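## Task

Leave the console with the MODE knob out, CHECK switched on, PROGRAM on P4 and the lever at CYCLE. Both the UNDER and OVER lights must stay dark the whole time; either lights if MODE is out, CHECK is on and the lever is at CYCLE while PROGRAM is anywhere but P4. The console is loose on the table, so lifting or tipping it noticeably and letting it fall back is penalised. Every control must stay in its set state on its own once the robot lets go.

## Robot and tools

Robot: one UR20-style arm carrying a two-finger parallel gripper that opens to 50 mm. The fingers point along the gripper's +z axis and close along its x axis. end_effector_position is the point midway between the pads; the fingertips extend 17.5 mm past it. That point is 25 mm from the last joint's axis toward gripper -y, and pure rotations pivot about it. A flat block sticks out roughly 9 cm toward gripper -y and turns with the hand, so watch its clearance.

Scene frame: origin on the table top under the arm base, +z up, +y to the left when facing along +x. Results report gripper position (m), orientation as quaternion w,x,y,z, and linear (m/s) and angular (rad/s) velocity in this frame. At long reach the printed position can be slightly off.

Order of work: put PROGRAM on its target setting (P4 in the first console, P1 in the second) before the last of the three conditions (MODE out, CHECK on, lever at CYCLE) becomes true. Otherwise a warning light comes on and the task is lost. Press and pull gently so the loose console never lifts or tips, knock nothing off the table, and confirm every control stays set after the gripper leaves.

execute_actions: {"actions": [...], "pictures": bool}. The list holds at most one item. An empty list just returns the current state. An action is {"rows": [...], "steps": n}: 1 to 15 rows, n at most 15 (default 15). Each step lasts 1/30 s and uses one row; when rows run out, the last row repeats. A wait is {"steps": n} with n up to 300, counted from the previous result, so thinking time is included. Refused calls send nothing.

Row format: one list of 9 numbers, each in [-1, 1]: dx, dy, dz, rx, ry, rz, position, force_limit, speed. The first six are an offset, not a pose, expressed in the gripper's own axes. The base for the offset is the gripper pose printed in the most recent result. If no result in this scene has shown it yet, or for a second or later call in the same reply, the base is wherever the hand is when the action begins. Every row counts from that same base; rows do not add up. Scale: 1.0 equals 0.6 m of translation or 180 degrees of rotation. rx, ry, rz form a single rotation vector. On each step the commanded pose is clipped to at most 100 mm and 16 degrees from the measured pose. After an action ends the arm goes only as far as that last clipped pose, so check the result and send the remainder. A row of zeros does not hold the arm still; it drives the hand back to the base pose. Commands lag about 0.17 s behind.

Gripper numbers are absolute settings. position: +1 is fully open (50 mm), about -0.65 is pads touching, and -1 means close until something blocks the fingers. force_limit: -1 ≈ 20 N, 0 ≈ 102 N, +1 ≈ 185 N per pad, and the real force can be up to about 17% higher. speed: -1 = 20 mm/s, 0 = 85, +1 = 150. A new force_limit or speed only takes effect when position also changes by at least 0.01. object_status codes: 0 moving, 1 blocked while opening, 2 blocked while closing (a grip), 3 at the commanded opening or pads closed. Opening in mm ≈ (250 - position_measured) × 0.202.

move: {"target": row, "speed": m/s, "stop_force": N}. target is one 9-number row, read as an offset with the same base rules as above. It drives the hand in a straight line for 0.5 to 10 s; longer paths are cut off at 10 s. The path ignores obstacles, and the hand can lag, wander or overshoot speed, especially near full reach. speed ranges 0.002 to 0.5 (default 0.25), and turning is capped at twice that value in rad/s. stop_force ranges 14 to 160 N and is not accepted in the first 0.2 s of a scene. When push against the direction of travel rises that much above its pre-move level for 2 steps, the hand backs up 2 steps and holds. The push is measured along the line to target in the starting gripper axes, so it is unreliable on moves that rotate. Leave stop_force out when moving away from a surface the hand is pressing. Contact force can briefly exceed it, so approach slowly. The arm is stiff: without stop_force, a target even slightly beyond a firm surface may cause a fault. The result has a "move:" line giving the ending (done, off_target, moving, held, fault, contact), any limits (paced = pose was clipped; held = some steps were blocked) and the distance left to target.

wait: {"seconds": 0 to 10} lets the simulation run without sending anything new. zoom_image: {"camera": cam_head_left | cam_head_right | cam_wrist, "region": [x0, y0, x1, y1]} gives a closer view, in pixels of that camera's latest 504x504 image, from the top-left corner, at most 504 by 504. read_manual returns only licence text. finished_scene: {"scene": current number} closes the scene for good, reports success and gives the next task. A reply with no tool call ends everything.

Result lines: the state line; Joint positions (pan, lift, elbow, wrist 1 to 3); Wrist force and Wrist torque in gripper axes, with force pointing from the touched surface back into the arm, a fixed offset of up to about 10 N, noise SD up to 3.7 N, saturation near 200 N, and "no reading" possible at first; Hand target, the pose now being driven toward; "pose unreachable" and HELD, meaning the clearance check altered or blocked commands; MOTOR HOT from 70 °C; OVER-TEMPERATURE FAULT at 85 °C, when the brakes lock until the motors cool.

Faults: if a joint reaches its load limit (pan 664, lift 664, elbow 389, each wrist 96.3 N m) or any outside force on the arm reaches 150 N, the arm halts for 10 s and drops the rest of the call. Joint ranges in rad: pan ±3.142, lift ±6.283, elbow 0 to 3.142, wrists ±6.283.

Each tool is called after "Call:" by a JSON object that holds its "api" and its "payload".

## Session

Call:
{"api": "execute_actions", "payload": {"actions": []}}

Scene clock: 0.00 s of 5400.00 s.
end_effector_position=(+0.8821, +0.2705, +0.2000) position_measured=3 object_status=3 end_effector_quat_wxyz=(-0.083, -0.266, +0.944, -0.176) end_effector_velocity=(-0.001, -0.000, +0.000) end_effector_angular_velocity=(-0.001, +0.001, -0.001)
Joint positions: [ 0.224 -1.18   2.032 -2.261 -1.929 -1.853]
Joint velocities: [-0.    -0.001  0.     0.002 -0.001  0.001]
Motor temperatures (°C, as the motors report them): [28 28 29 35 31 33]
Wrist force (N, on the end effector, along its own x y z axes, offset not removed): no reading
Wrist torque (N m, same axes, about the end effector's origin, offset not removed): no reading
Hand target: +0.882, +0.270, +0.200; -0.083, -0.266, +0.944, -0.176

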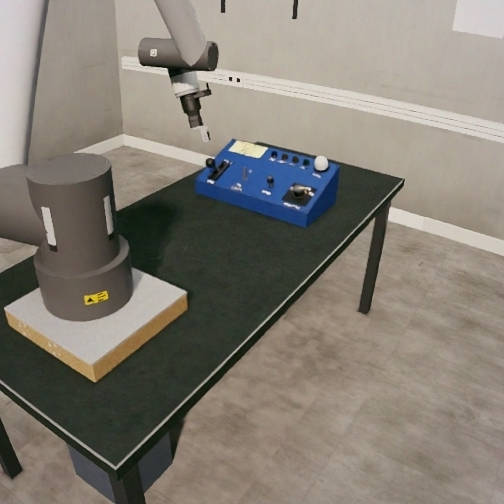

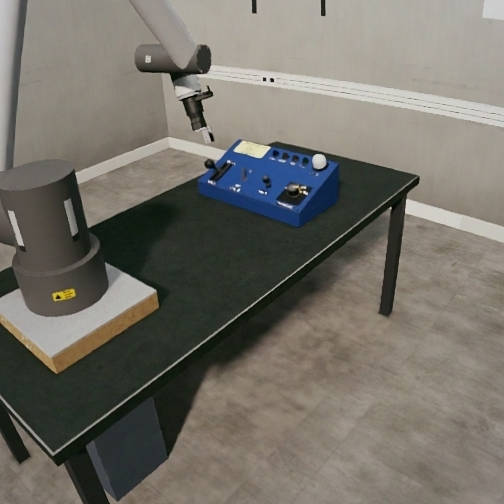

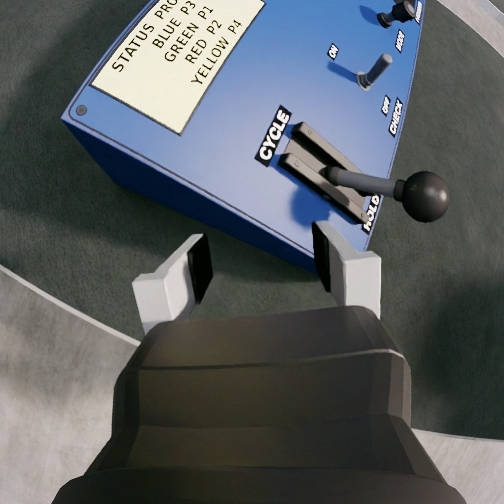

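Call:
{"api": "zoom_image", "payload": {"camera": "cam_head_left", "region": [180, 120, 360, 240]}}

Call:
{"api": "zoom_image", "payload": {"camera": "cam_head_right", "region": [180, 120, 360, 240]}}

Call:
{"api": "move", "payload": {"target": [0,0,-0.3,0,0,0,1,0,0]}}

Region (180, 120, 360, 240) of cam_head_left's 504x504 image, scaled by 2.800, with more detail than that image has.

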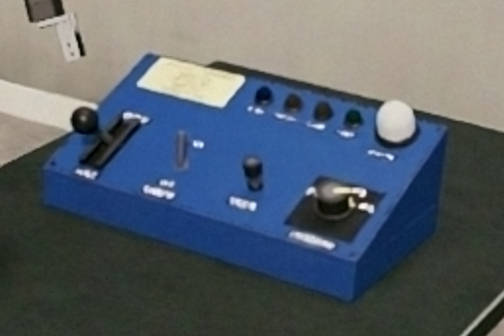

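Region (180, 120, 360, 240) of cam_head_right's 504x504 image, scaled by 2.800, with more detail than that image has.

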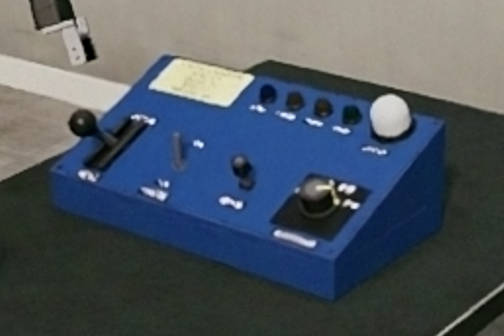

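Scene clock: 6.03 s of 5400.00 s.
end_effector_position=(+0.8938, +0.3379, +0.3661) position_measured=3 object_status=3 end_effector_quat_wxyz=(-0.083, -0.266, +0.944, -0.176) end_effector_velocity=(+0.001, +0.001, +0.002) end_effector_angular_velocity=(-0.001, -0.001, -0.001)
Joint positions: [ 0.286 -1.281  1.874 -1.98  -1.919 -1.787]
Joint velocities: [ 0.001 -0.001 -0.002  0.002 -0.001  0.002]
Motor temperatures (°C, as the motors report them): [28 28 29 35 31 33]
Wrist force (N, on the end effector, along its own x y z axes, offset not removed): [3.1 -1.9 -1.0]
Wrist torque (N m, same axes, about the end effector's origin, offset not removed): [-0.62 -0.59 0.41]
Hand target: +0.894, +0.338, +0.366; -0.083, -0.266, +0.944, -0.176
Off the commanded pose: 0.000 m, 0 deg.
After step 90, 1.80 s passed at rest.
move: done

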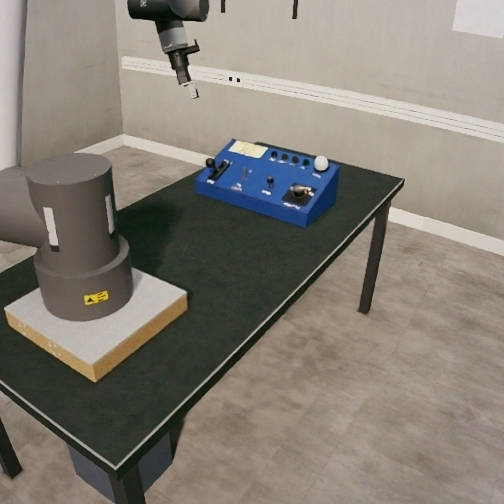

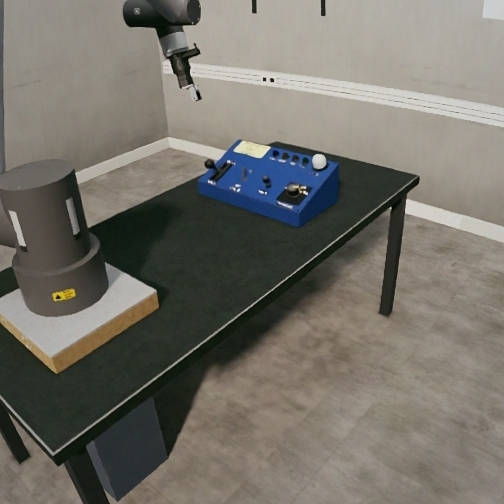

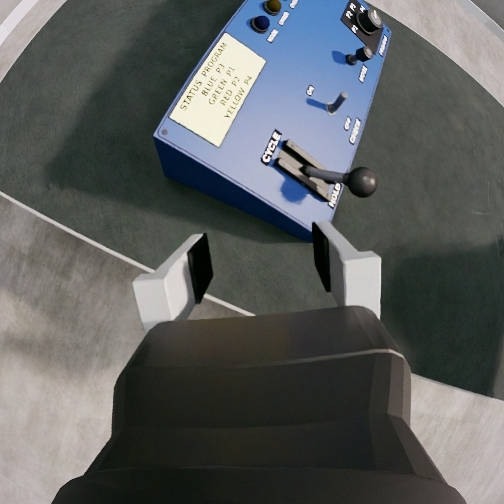

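Call:
{"api": "move", "payload": {"target": [0.037,-0.40,0.073,-0.114,-0.054,0.173,1,0,0]}}

Scene clock: 16.30 s of 5400.00 s.
end_effector_position=(+1.0000, +0.1202, +0.3998) position_measured=3 object_status=3 end_effector_quat_wxyz=(-0.000, +0.000, +1.000, +0.000) end_effector_velocity=(+0.001, -0.002, -0.000) end_effector_angular_velocity=(+0.003, -0.000, -0.003)
Joint positions: [-0.07  -1.326  1.873 -2.118 -1.571 -1.626]
Joint velocities: [-0.002  0.    -0.    -0.     0.003  0.001]
Motor temperatures (°C, as the motors report them): [28 28 29 35 31 33]
Wrist force (N, on the end effector, along its own x y z axes, offset not removed): [1.7 -2.3 -1.2]
Wrist torque (N m, same axes, about the end effector's origin, offset not removed): [-0.71 -0.27 0.47]
Hand target: +1.000, +0.120, +0.400; -0.000, +0.001, +1.000, +0.000
Off the commanded pose: 0.001 m, 0 deg.
After step 90, 5.43 s passed at rest.
move: done

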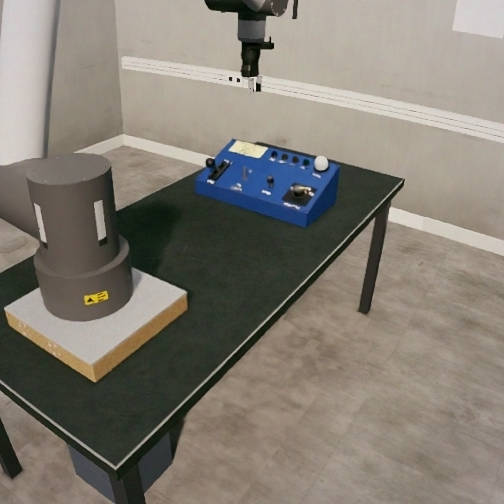

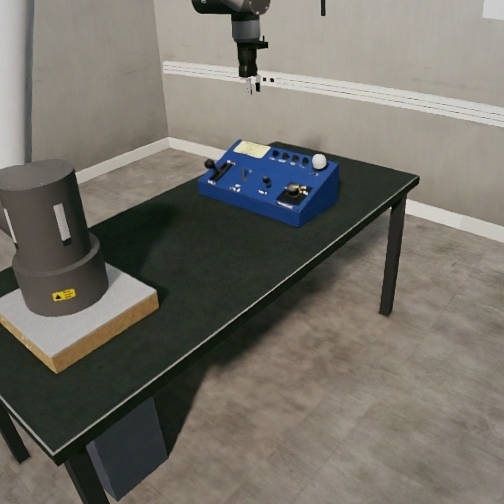

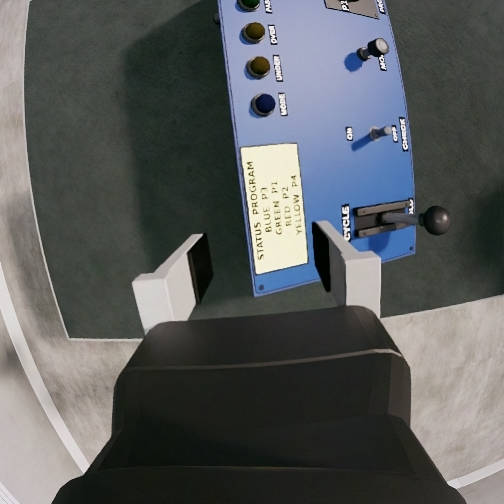

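Call:
{"api": "move", "payload": {"target": [0.1,-0.3,0.12,0,0,0,1,0,0]}}

Scene clock: 19.57 s of 5400.00 s.
end_effector_position=(+0.9400, -0.0595, +0.3279) position_measured=3 object_status=3 end_effector_quat_wxyz=(-0.000, +0.000, +1.000, +0.000) end_effector_velocity=(-0.001, -0.001, -0.001) end_effector_angular_velocity=(+0.000, +0.002, +0.000)
Joint positions: [-0.266 -1.348  2.023 -2.246 -1.571 -1.822]
Joint velocities: [-0.002  0.001  0.001  0.     0.    -0.002]
Motor temperatures (°C, as the motors report them): [28 28 29 35 31 33]
Wrist force (N, on the end effector, along its own x y z axes, offset not removed): [2.4 -3.9 -0.7]
Wrist torque (N m, same axes, about the end effector's origin, offset not removed): [-0.96 -0.40 0.44]
Hand target: +0.940, -0.060, +0.328; -0.000, +0.000, +1.000, +0.000
Off the commanded pose: 0.000 m, 0 deg.
move: done

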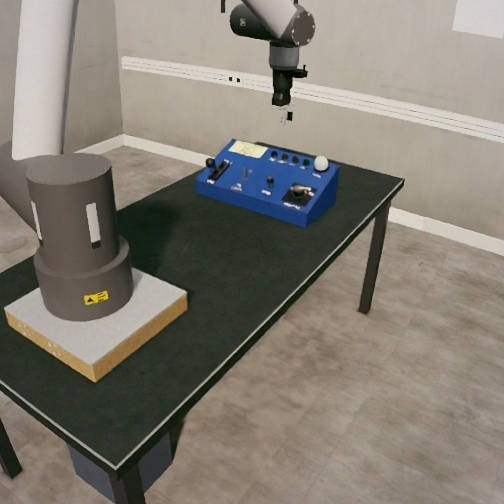

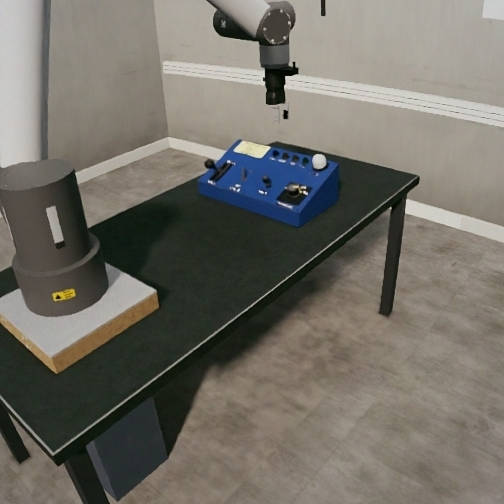

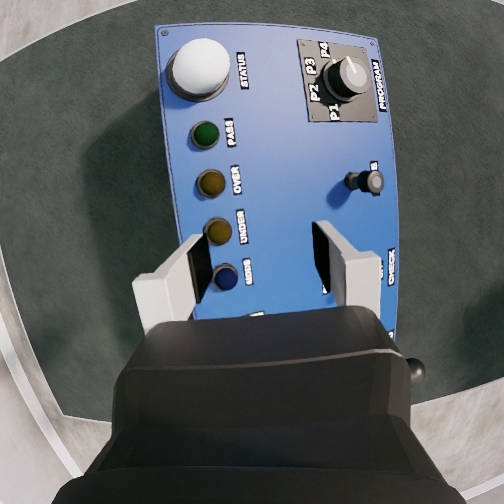

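Call:
{"api": "zoom_image", "payload": {"camera": "cam_wrist", "region": [280, 30, 400, 210]}}

Region (280, 30, 400, 210) of cam_wrist's 504x504 image, scaled by 2.800, with more detail than that image has.

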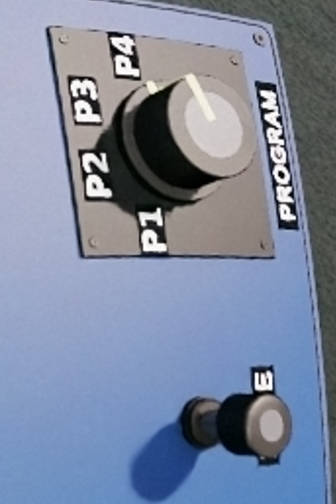

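Call:
{"api": "move", "payload": {"target": [0.133,0.2,0.18,0,0,0,1,0,0]}}

Scene clock: 45.13 s of 5400.00 s.
end_effector_position=(+0.8600, +0.0604, +0.2203) position_measured=3 object_status=3 end_effector_quat_wxyz=(-0.000, +0.000, +1.000, +0.000) end_effector_velocity=(-0.000, +0.001, -0.001) end_effector_angular_velocity=(-0.001, -0.002, -0.000)
Joint positions: [-0.15  -1.322  2.194 -2.442 -1.571 -1.706]
Joint velocities: [ 0.002  0.001  0.002 -0.004 -0.001  0.002]
Motor temperatures (°C, as the motors report them): [28 28 29 35 31 33]
Wrist force (N, on the end effector, along its own x y z axes, offset not removed): [2.7 -2.5 -1.2]
Wrist torque (N m, same axes, about the end effector's origin, offset not removed): [-0.84 -0.46 0.46]
Hand target: +0.860, +0.061, +0.220; -0.000, +0.000, +1.000, +0.000
Off the commanded pose: 0.000 m, 0 deg.
After step 90, 21.33 s passed at rest.
move: done

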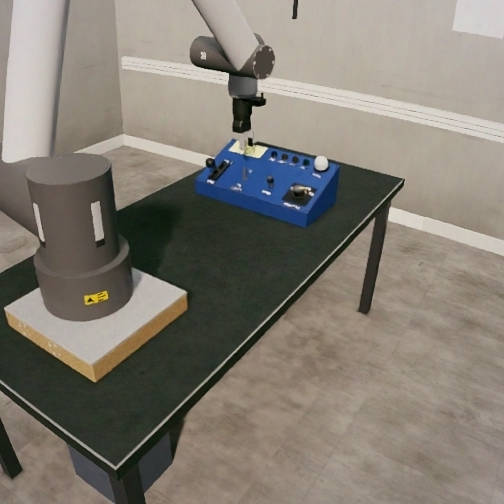

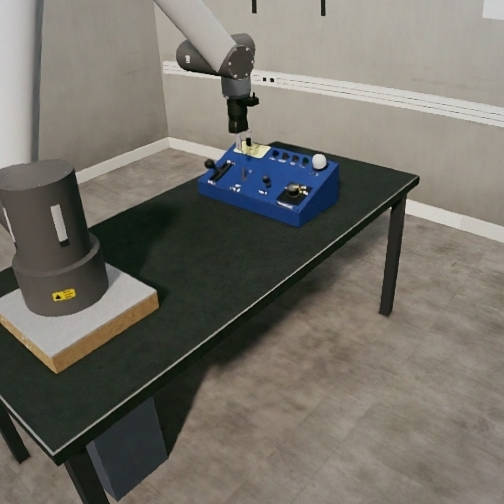

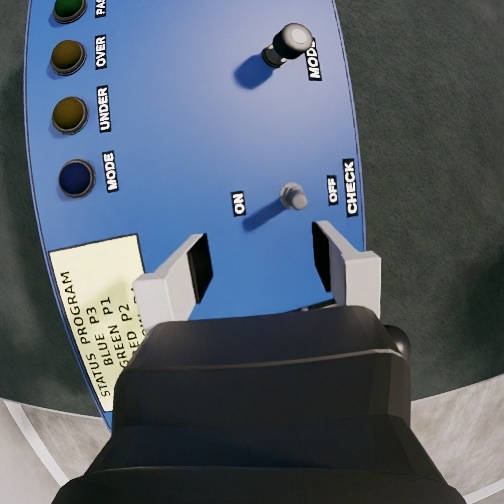

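Call:
{"api": "move", "payload": {"target": [0.04,-0.008,0.14,0,0,0,1,0,0], "speed": 0.1}}

Scene clock: 51.50 s of 5400.00 s.
end_effector_position=(+0.8359, +0.0557, +0.1366) position_measured=3 object_status=3 end_effector_quat_wxyz=(-0.000, +0.000, +1.000, +0.000) end_effector_velocity=(-0.000, -0.000, -0.001) end_effector_angular_velocity=(-0.000, +0.000, +0.000)
Joint positions: [-0.16  -1.244  2.267 -2.594 -1.571 -1.715]
Joint velocities: [-0.     0.001  0.001 -0.002 -0.    -0.001]
Motor temperatures (°C, as the motors report them): [28 28 29 35 31 33]
Wrist force (N, on the end effector, along its own x y z axes, offset not removed): [2.3 -0.7 0.6]
Wrist torque (N m, same axes, about the end effector's origin, offset not removed): [-0.34 -0.45 0.48]
Hand target: +0.836, +0.056, +0.136; -0.000, +0.000, +1.000, +0.000
Off the commanded pose: 0.000 m, 0 deg.
After step 90, 2.07 s passed at rest.
move: done

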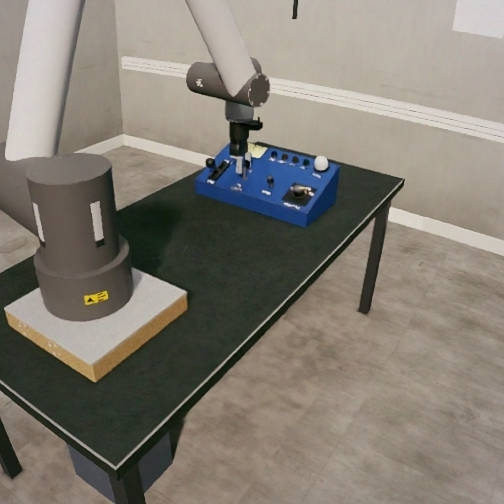

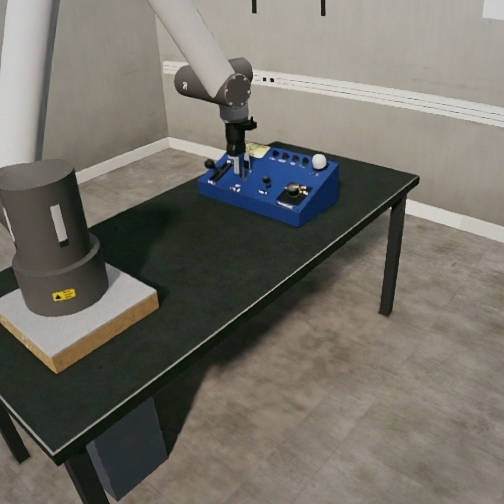

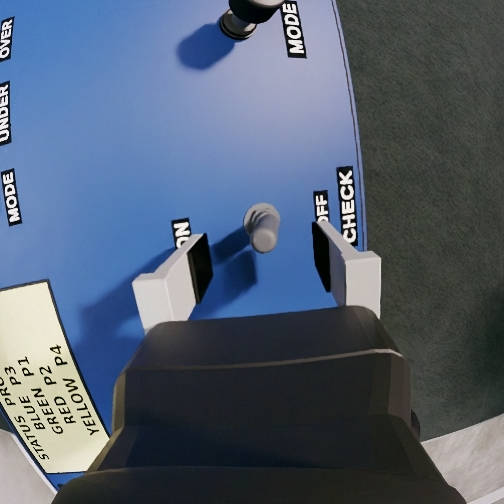

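Call:
{"api": "move", "payload": {"target": [0,0,0.12,0,0,0,1,0,0], "speed": 0.02, "stop_force": 15}}

Scene clock: 64.33 s of 5400.00 s.
end_effector_position=(+0.8359, +0.0558, +0.1172) position_measured=3 object_status=3 end_effector_quat_wxyz=(+0.000, +0.000, +1.000, +0.000) end_effector_velocity=(+0.000, -0.000, +0.000) end_effector_angular_velocity=(-0.001, -0.001, -0.001)
Joint positions: [-0.16  -1.218  2.275 -2.628 -1.571 -1.715]
Joint velocities: [ 0.    -0.    -0.    -0.    -0.001  0.001]
Motor temperatures (°C, as the motors report them): [28 28 29 35 31 33]
Wrist force (N, on the end effector, along its own x y z axes, offset not removed): [5.9 0.2 -18.2]
Wrist torque (N m, same axes, about the end effector's origin, offset not removed): [-0.67 -1.04 0.35]
Hand target: +0.836, +0.056, +0.117; +0.000, +0.000, +1.000, +0.000
Off the commanded pose: 0.053 m, 0 deg.
FORCE FAULT: contact force on the arm reached its limit, and the arm stopped for 10 seconds. The contact can be on any part of the arm, not only on its tool. The arm's remaining commands of this call were not run. The arm holds still and accepts commands again. Move the arm away from the contact; if what it grips holds it there, let go first. Pushing or pulling that hard again can fault the arm again.
move: fault (stop_force had ended the path)

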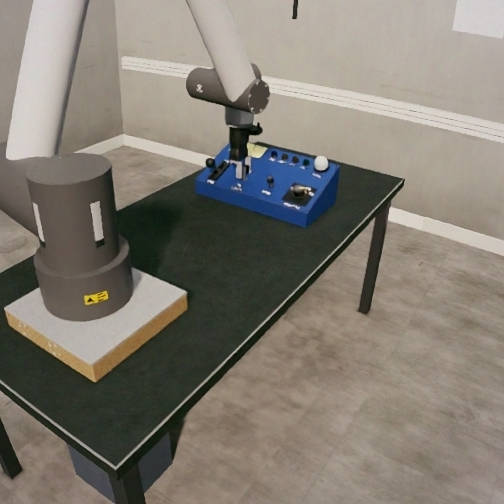

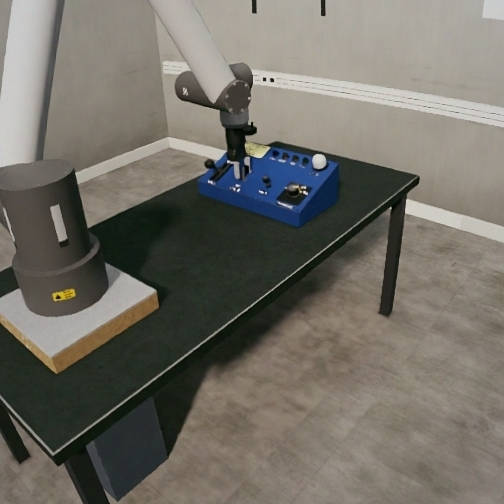

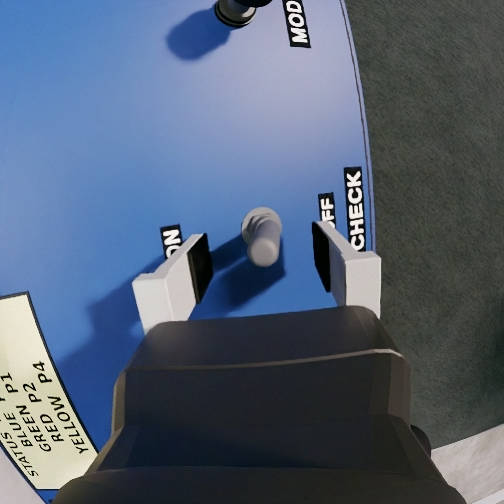

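Call:
{"api": "move", "payload": {"target": [0,0,-0.07,0,0,0,-1,0,1], "speed": 0.1}}

Call:
{"api": "move", "payload": {"target": [0.06,0,0,0,0,0,-1,0,1], "speed": 0.1}}

Call:
{"api": "move", "payload": {"target": [0,0,0.068,0,0,0,-1,0,1], "speed": 0.05}}

Call:
{"api": "move", "payload": {"target": [-0.075,0,-0.015,0,0,0,-1,0,1], "speed": 0.02}}

Scene clock: 70.87 s of 5400.00 s.
end_effector_position=(+0.8359, +0.0557, +0.1589) position_measured=200 object_status=2 end_effector_quat_wxyz=(+0.000, +0.000, +1.000, +0.000) end_effector_velocity=(-0.000, +0.000, +0.001) end_effector_angular_velocity=(+0.001, +0.002, -0.001)
Joint positions: [-0.16  -1.272  2.258 -2.557 -1.571 -1.715]
Joint velocities: [-0.    -0.001 -0.001  0.004  0.001  0.   ]
Motor temperatures (°C, as the motors report them): [28 28 29 35 31 33]
Wrist force (N, on the end effector, along its own x y z axes, offset not removed): [-3.3 -2.6 40.7]
Wrist torque (N m, same axes, about the end effector's origin, offset not removed): [-0.71 -0.90 0.14]
Hand target: +0.836, +0.056, +0.159; +0.000, +0.000, +1.000, +0.000
Off the commanded pose: 0.000 m, 0 deg.
After step 90, 2.67 s passed at rest.
move: done

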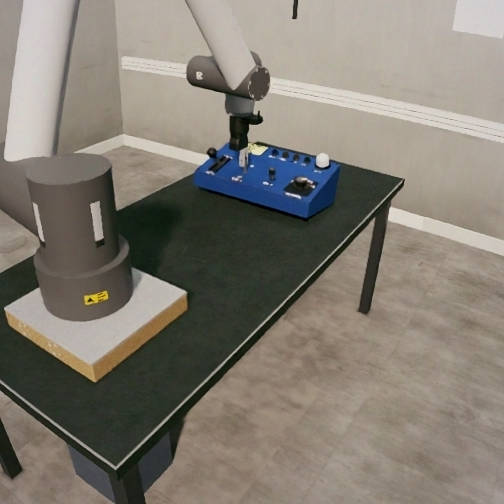

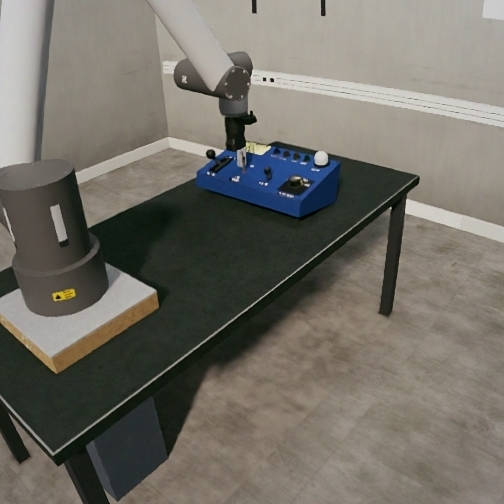

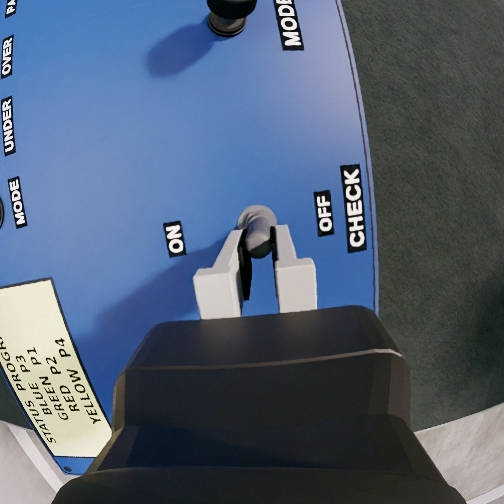

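Scene clock: 71.70 s of 5400.00 s.
end_effector_position=(+0.8000, +0.0557, +0.1590) position_measured=200 object_status=2 end_effector_quat_wxyz=(+0.000, +0.000, +1.000, +0.000) end_effector_velocity=(-0.002, +0.000, -0.000) end_effector_angular_velocity=(+0.000, +0.002, +0.001)
Joint positions: [-0.166 -1.303  2.307 -2.576 -1.571 -1.722]
Joint velocities: [-0.    -0.002  0.002  0.002 -0.    -0.001]
Motor temperatures (°C, as the motors report them): [28 28 29 35 31 33]
Wrist force (N, on the end effector, along its own x y z axes, offset not removed): [-4.2 -2.5 39.5]
Wrist torque (N m, same axes, about the end effector's origin, offset not removed): [-0.85 -0.73 -0.11]
Hand target: +0.800, +0.056, +0.159; +0.000, +0.000, +1.000, +0.000
Off the commanded pose: 0.000 m, 0 deg.
move: done

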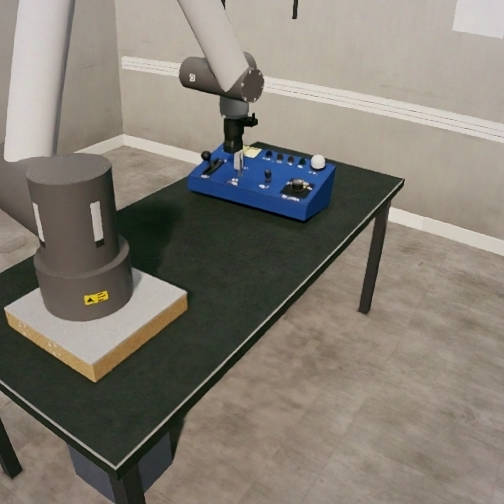

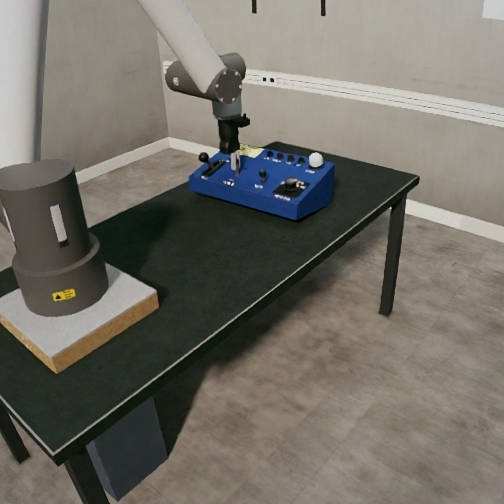

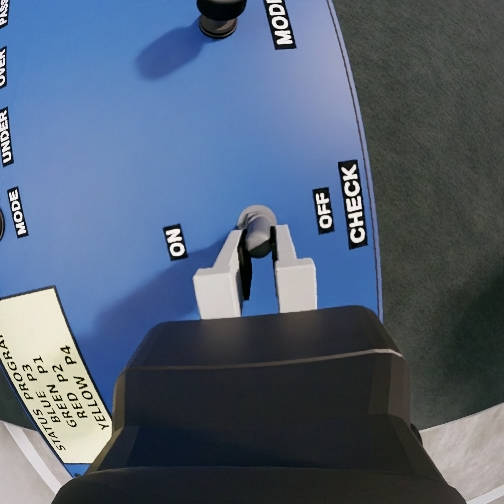

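Scene clock: 82.83 s of 5400.00 s.
end_effector_position=(+0.7990, +0.0558, +0.1197) position_measured=200 object_status=2 end_effector_quat_wxyz=(-0.001, +0.000, +1.000, +0.000) end_effector_velocity=(-0.000, +0.000, +0.000) end_effector_angular_velocity=(+0.001, -0.000, -0.001)
Joint positions: [-0.166 -1.25   2.324 -2.644 -1.571 -1.722]
Joint velocities: [-0.    -0.     0.     0.     0.001  0.001]
Motor temperatures (°C, as the motors report them): [28 28 29 35 31 33]
Wrist force (N, on the end effector, along its own x y z axes, offset not removed): [15.2 -17.5 -11.2]
Wrist torque (N m, same axes, about the end effector's origin, offset not removed): [-0.47 -0.50 0.36]
Hand target: +0.799, +0.056, +0.120; -0.001, +0.000, +1.000, +0.000
Off the commanded pose: 0.002 m, 0 deg.
FORCE FAULT: contact force on the arm reached its limit, and the arm stopped for 10 seconds. The contact can be on any part of the arm, not only on its tool. The arm's remaining commands of this call were not run. The arm holds still and accepts commands again. Move the arm away from the contact; if what it grips holds it there, let go first. Pushing or pulling that hard again can fault the arm again.
move: fault

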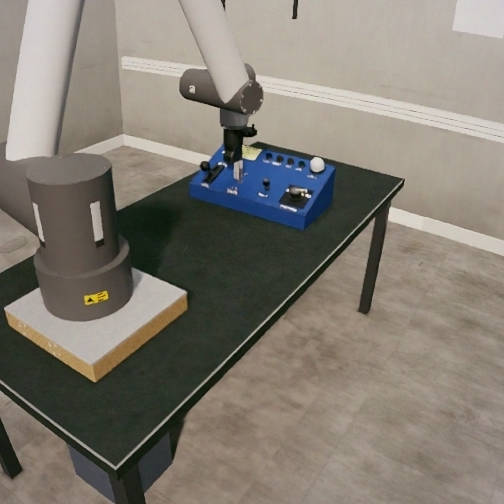

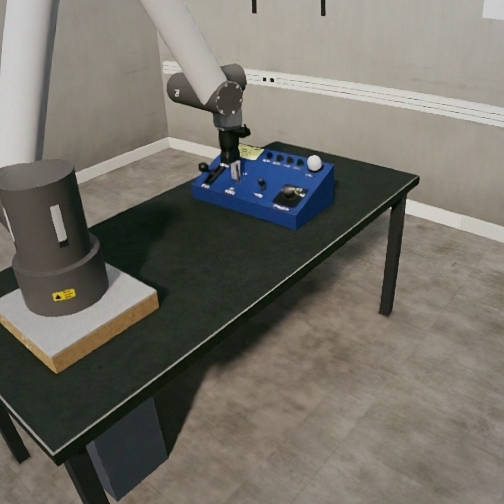

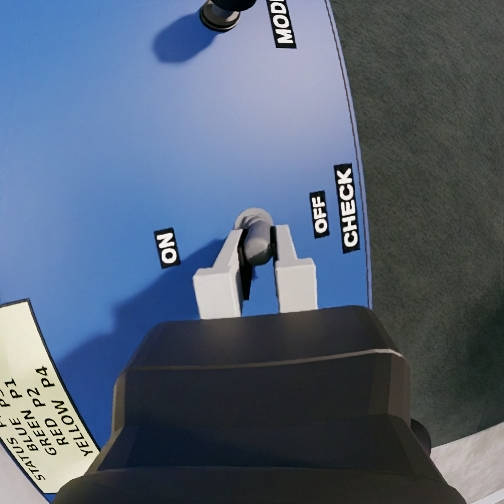

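not run: a fault stop came before this call.

Call:
{"api": "move", "payload": {"target": [0,0,-0.01,0,0,0,1,0,0], "speed": 0.03}}

Scene clock: 85.70 s of 5400.00 s.
end_effector_position=(+0.7991, +0.0558, +0.1256) position_measured=3 object_status=0 end_effector_quat_wxyz=(-0.001, +0.000, +1.000, +0.000) end_effector_velocity=(-0.000, -0.000, +0.001) end_effector_angular_velocity=(-0.000, +0.001, +0.001)
Joint positions: [-0.166 -1.258  2.322 -2.633 -1.571 -1.722]
Joint velocities: [ 0.    -0.002 -0.001  0.003 -0.001 -0.   ]
Motor temperatures (°C, as the motors report them): [28 28 29 35 31 33]
Wrist force (N, on the end effector, along its own x y z axes, offset not removed): [2.5 -3.1 -1.1]
Wrist torque (N m, same axes, about the end effector's origin, offset not removed): [-0.90 -0.35 0.48]
Hand target: +0.799, +0.056, +0.126; -0.001, +0.000, +1.000, +0.000
Off the commanded pose: 0.000 m, 0 deg.
move: done

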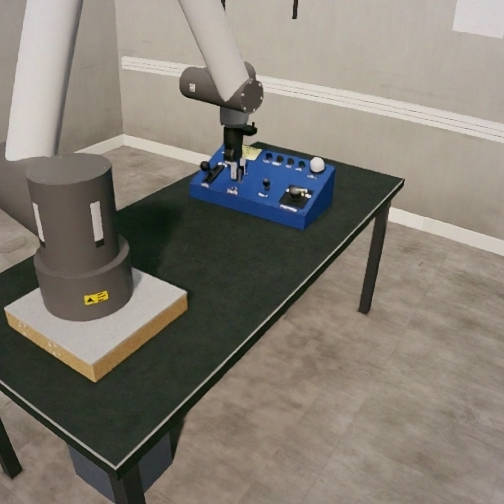

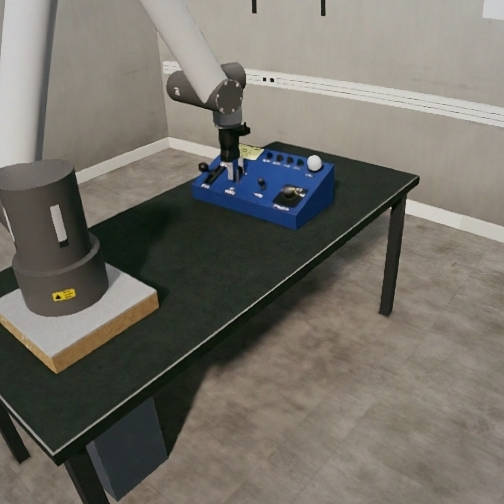

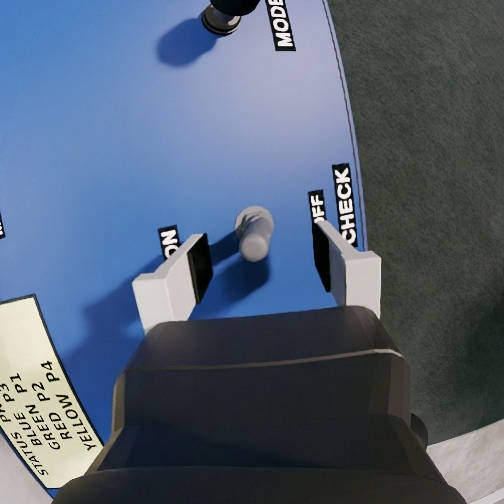

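Call:
{"api": "move", "payload": {"target": [0,0,-0.03,0,0,0,1,0,0], "speed": 0.03}}

Call:
{"api": "move", "payload": {"target": [-0.07,0,-0.015,0,0,0,1,0,0], "speed": 0.015, "stop_force": 20}}

Scene clock: 91.83 s of 5400.00 s.
end_effector_position=(+0.7991, +0.0558, +0.1434) position_measured=3 object_status=3 end_effector_quat_wxyz=(-0.001, +0.000, +1.000, +0.000) end_effector_velocity=(-0.000, +0.000, +0.001) end_effector_angular_velocity=(-0.000, +0.001, +0.000)
Joint positions: [-0.166 -1.283  2.315 -2.601 -1.571 -1.722]
Joint velocities: [ 0.    -0.002 -0.001  0.004 -0.     0.   ]
Motor temperatures (°C, as the motors report them): [28 28 29 35 31 33]
Wrist force (N, on the end effector, along its own x y z axes, offset not removed): [3.6 -0.7 0.1]
Wrist torque (N m, same axes, about the end effector's origin, offset not removed): [-0.37 -0.71 0.46]
Hand target: +0.799, +0.056, +0.144; -0.001, +0.000, +1.000, +0.000
Off the commanded pose: 0.000 m, 0 deg.
After step 90, 2.23 s passed at rest.
move: done

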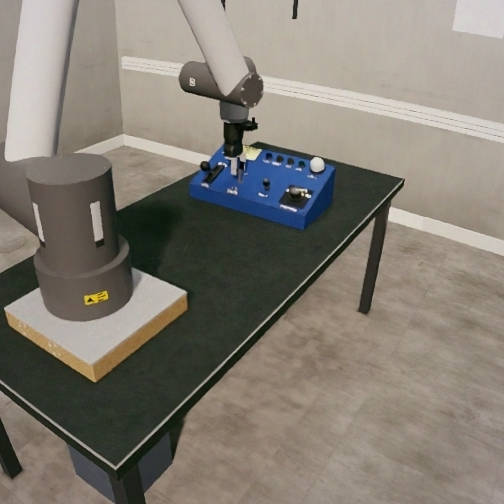

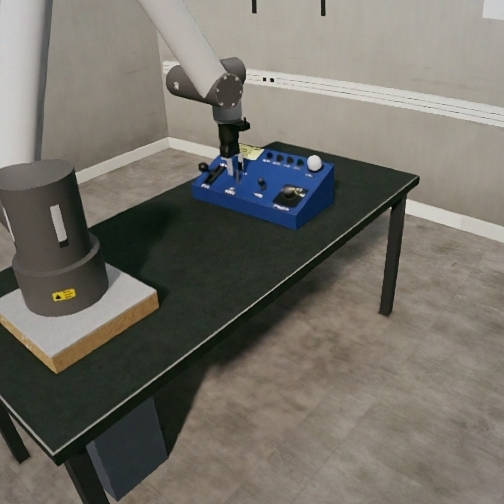

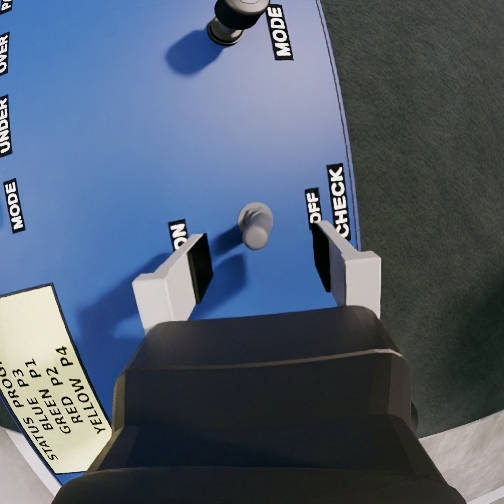

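Scene clock: 93.73 s of 5400.00 s.
end_effector_position=(+0.8215, +0.0559, +0.1481) position_measured=3 object_status=3 end_effector_quat_wxyz=(-0.001, +0.000, +1.000, +0.000) end_effector_velocity=(-0.004, -0.000, -0.001) end_effector_angular_velocity=(-0.000, -0.001, +0.001)
Joint positions: [-0.162 -1.27   2.282 -2.581 -1.571 -1.718]
Joint velocities: [-0.001 -0.003  0.006 -0.005 -0.    -0.001]
Motor temperatures (°C, as the motors report them): [28 28 29 35 31 33]
Wrist force (N, on the end effector, along its own x y z axes, offset not removed): [3.1 -2.4 1.0]
Wrist torque (N m, same axes, about the end effector's origin, offset not removed): [-0.84 -0.12 0.52]
Hand target: +0.821, +0.056, +0.148; -0.001, +0.000, +1.000, +0.000
Off the commanded pose: 0.020 m, 0 deg.
move: contact

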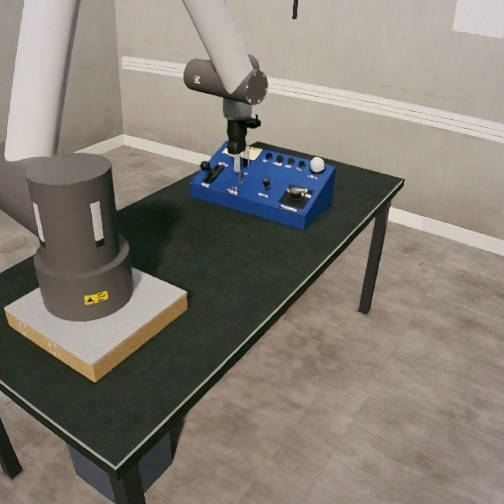

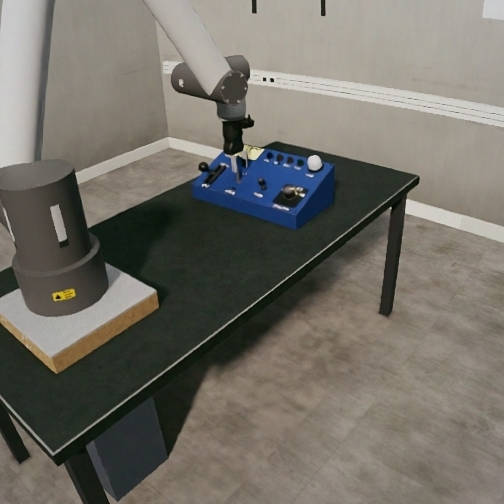

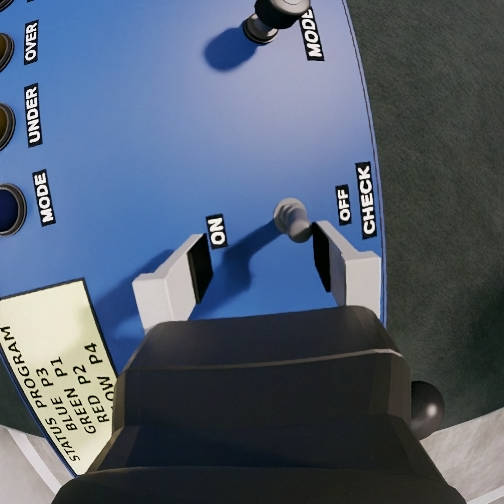

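Call:
{"api": "move", "payload": {"target": [-0.05,0,0,0,0,0,1,0,0], "speed": 0.01, "stop_force": 50}}

Scene clock: 98.97 s of 5400.00 s.
end_effector_position=(+0.8515, +0.0559, +0.1480) position_measured=3 object_status=3 end_effector_quat_wxyz=(-0.001, +0.000, +1.000, +0.000) end_effector_velocity=(+0.001, +0.000, -0.000) end_effector_angular_velocity=(+0.001, +0.001, -0.000)
Joint positions: [-0.157 -1.245  2.24  -2.564 -1.571 -1.712]
Joint velocities: [ 0.     0.001 -0.002  0.002  0.     0.   ]
Motor temperatures (°C, as the motors report them): [28 28 29 35 31 33]
Wrist force (N, on the end effector, along its own x y z axes, offset not removed): [41.2 0.6 -6.7]
Wrist torque (N m, same axes, about the end effector's origin, offset not removed): [-0.65 0.46 0.84]
Hand target: +0.852, +0.056, +0.148; -0.001, +0.000, +1.000, +0.000
Off the commanded pose: 0.000 m, 0 deg.
move: done

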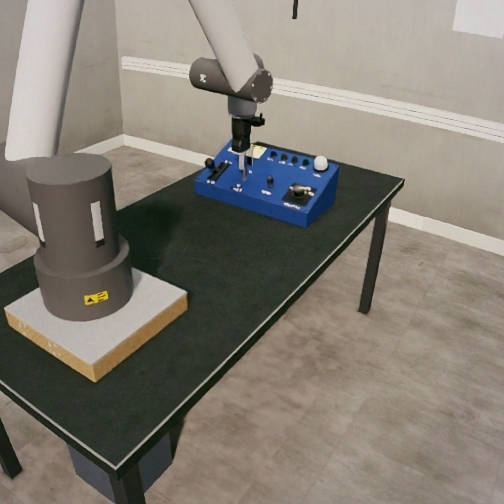

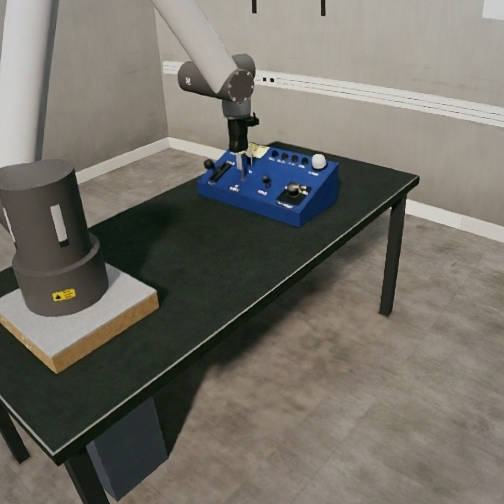

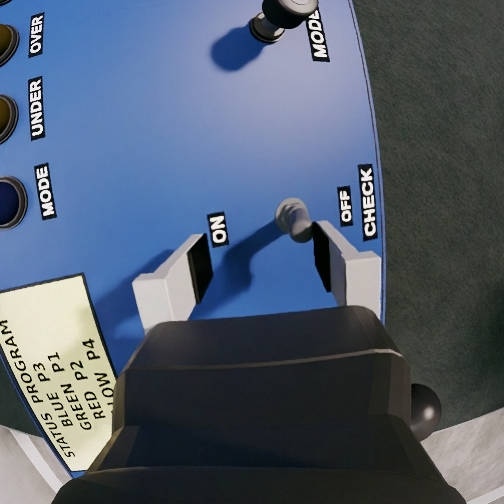

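Call:
{"api": "move", "payload": {"target": [-0.01,0,-0.08,0,0,0,1,0,0], "speed": 0.05}}

Call:
{"api": "move", "payload": {"target": [0.03,-0.165,0,0,0,0,1,0,0], "speed": 0.15}}

Scene clock: 109.67 s of 5400.00 s.
end_effector_position=(+0.8576, +0.0558, +0.1959) position_measured=3 object_status=3 end_effector_quat_wxyz=(-0.001, +0.000, +1.000, +0.000) end_effector_velocity=(+0.001, +0.000, +0.001) end_effector_angular_velocity=(-0.000, -0.001, -0.001)
Joint positions: [-0.156 -1.297  2.21  -2.482 -1.571 -1.711]
Joint velocities: [ 0.    -0.001 -0.001  0.     0.     0.001]
Motor temperatures (°C, as the motors report them): [28 28 29 35 31 33]
Wrist force (N, on the end effector, along its own x y z axes, offset not removed): [2.1 -2.3 0.6]
Wrist torque (N m, same axes, about the end effector's origin, offset not removed): [-0.65 -0.31 0.45]
Hand target: +0.858, +0.056, +0.196; -0.001, +0.000, +1.000, +0.000
Off the commanded pose: 0.000 m, 0 deg.
After step 90, 6.37 s passed at rest.
move: done

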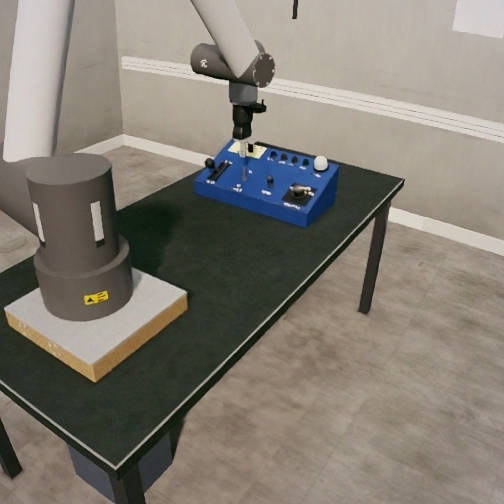

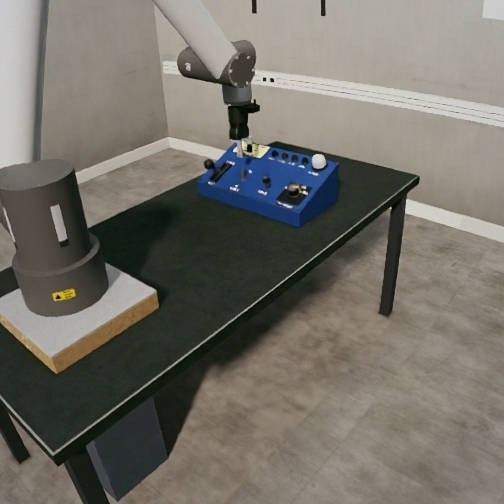

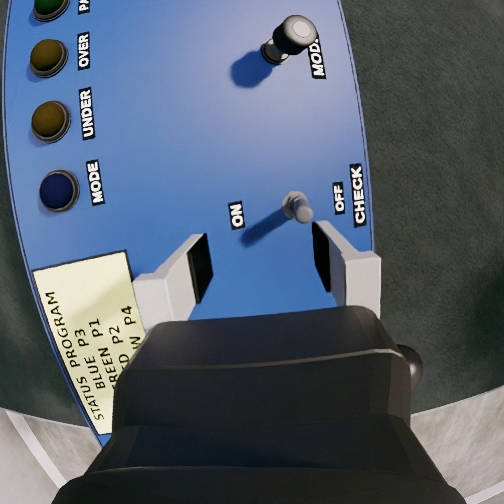

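Scene clock: 110.80 s of 5400.00 s.
end_effector_position=(+0.8396, -0.0430, +0.1958) position_measured=3 object_status=3 end_effector_quat_wxyz=(-0.001, +0.000, +1.000, +0.000) end_effector_velocity=(-0.000, -0.001, -0.000) end_effector_angular_velocity=(+0.001, +0.001, -0.000)
Joint positions: [-0.277 -1.317  2.239 -2.492 -1.571 -1.833]
Joint velocities: [-0.001 -0.     0.     0.001  0.001 -0.001]
Motor temperatures (°C, as the motors report them): [28 28 29 35 31 33]
Wrist force (N, on the end effector, along its own x y z axes, offset not removed): [2.3 -1.6 -0.5]
Wrist torque (N m, same axes, about the end effector's origin, offset not removed): [-0.58 -0.50 0.46]
Hand target: +0.840, -0.043, +0.196; -0.001, +0.000, +1.000, +0.000
Off the commanded pose: 0.000 m, 0 deg.
move: done

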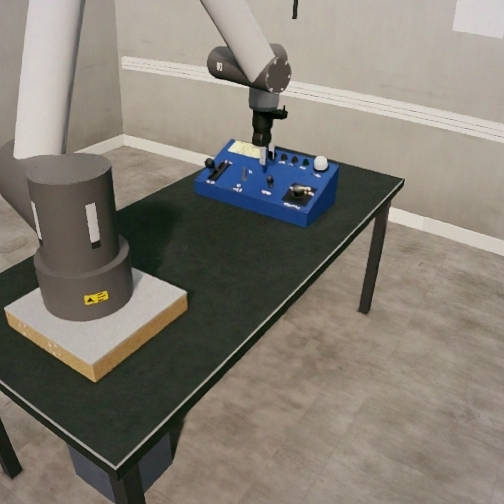

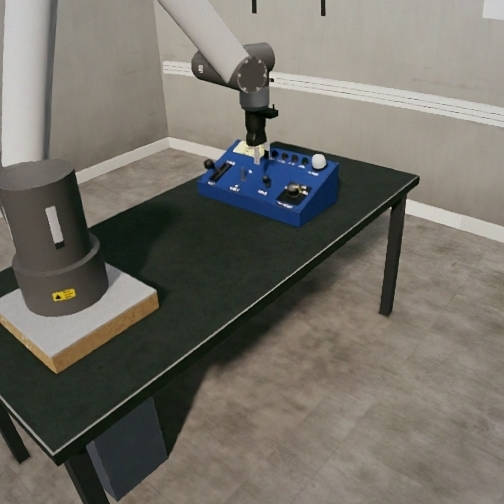

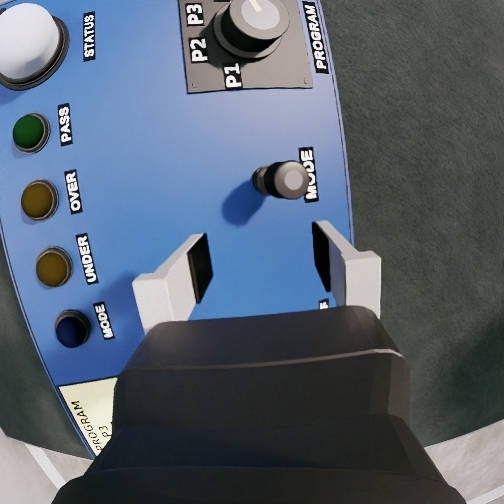

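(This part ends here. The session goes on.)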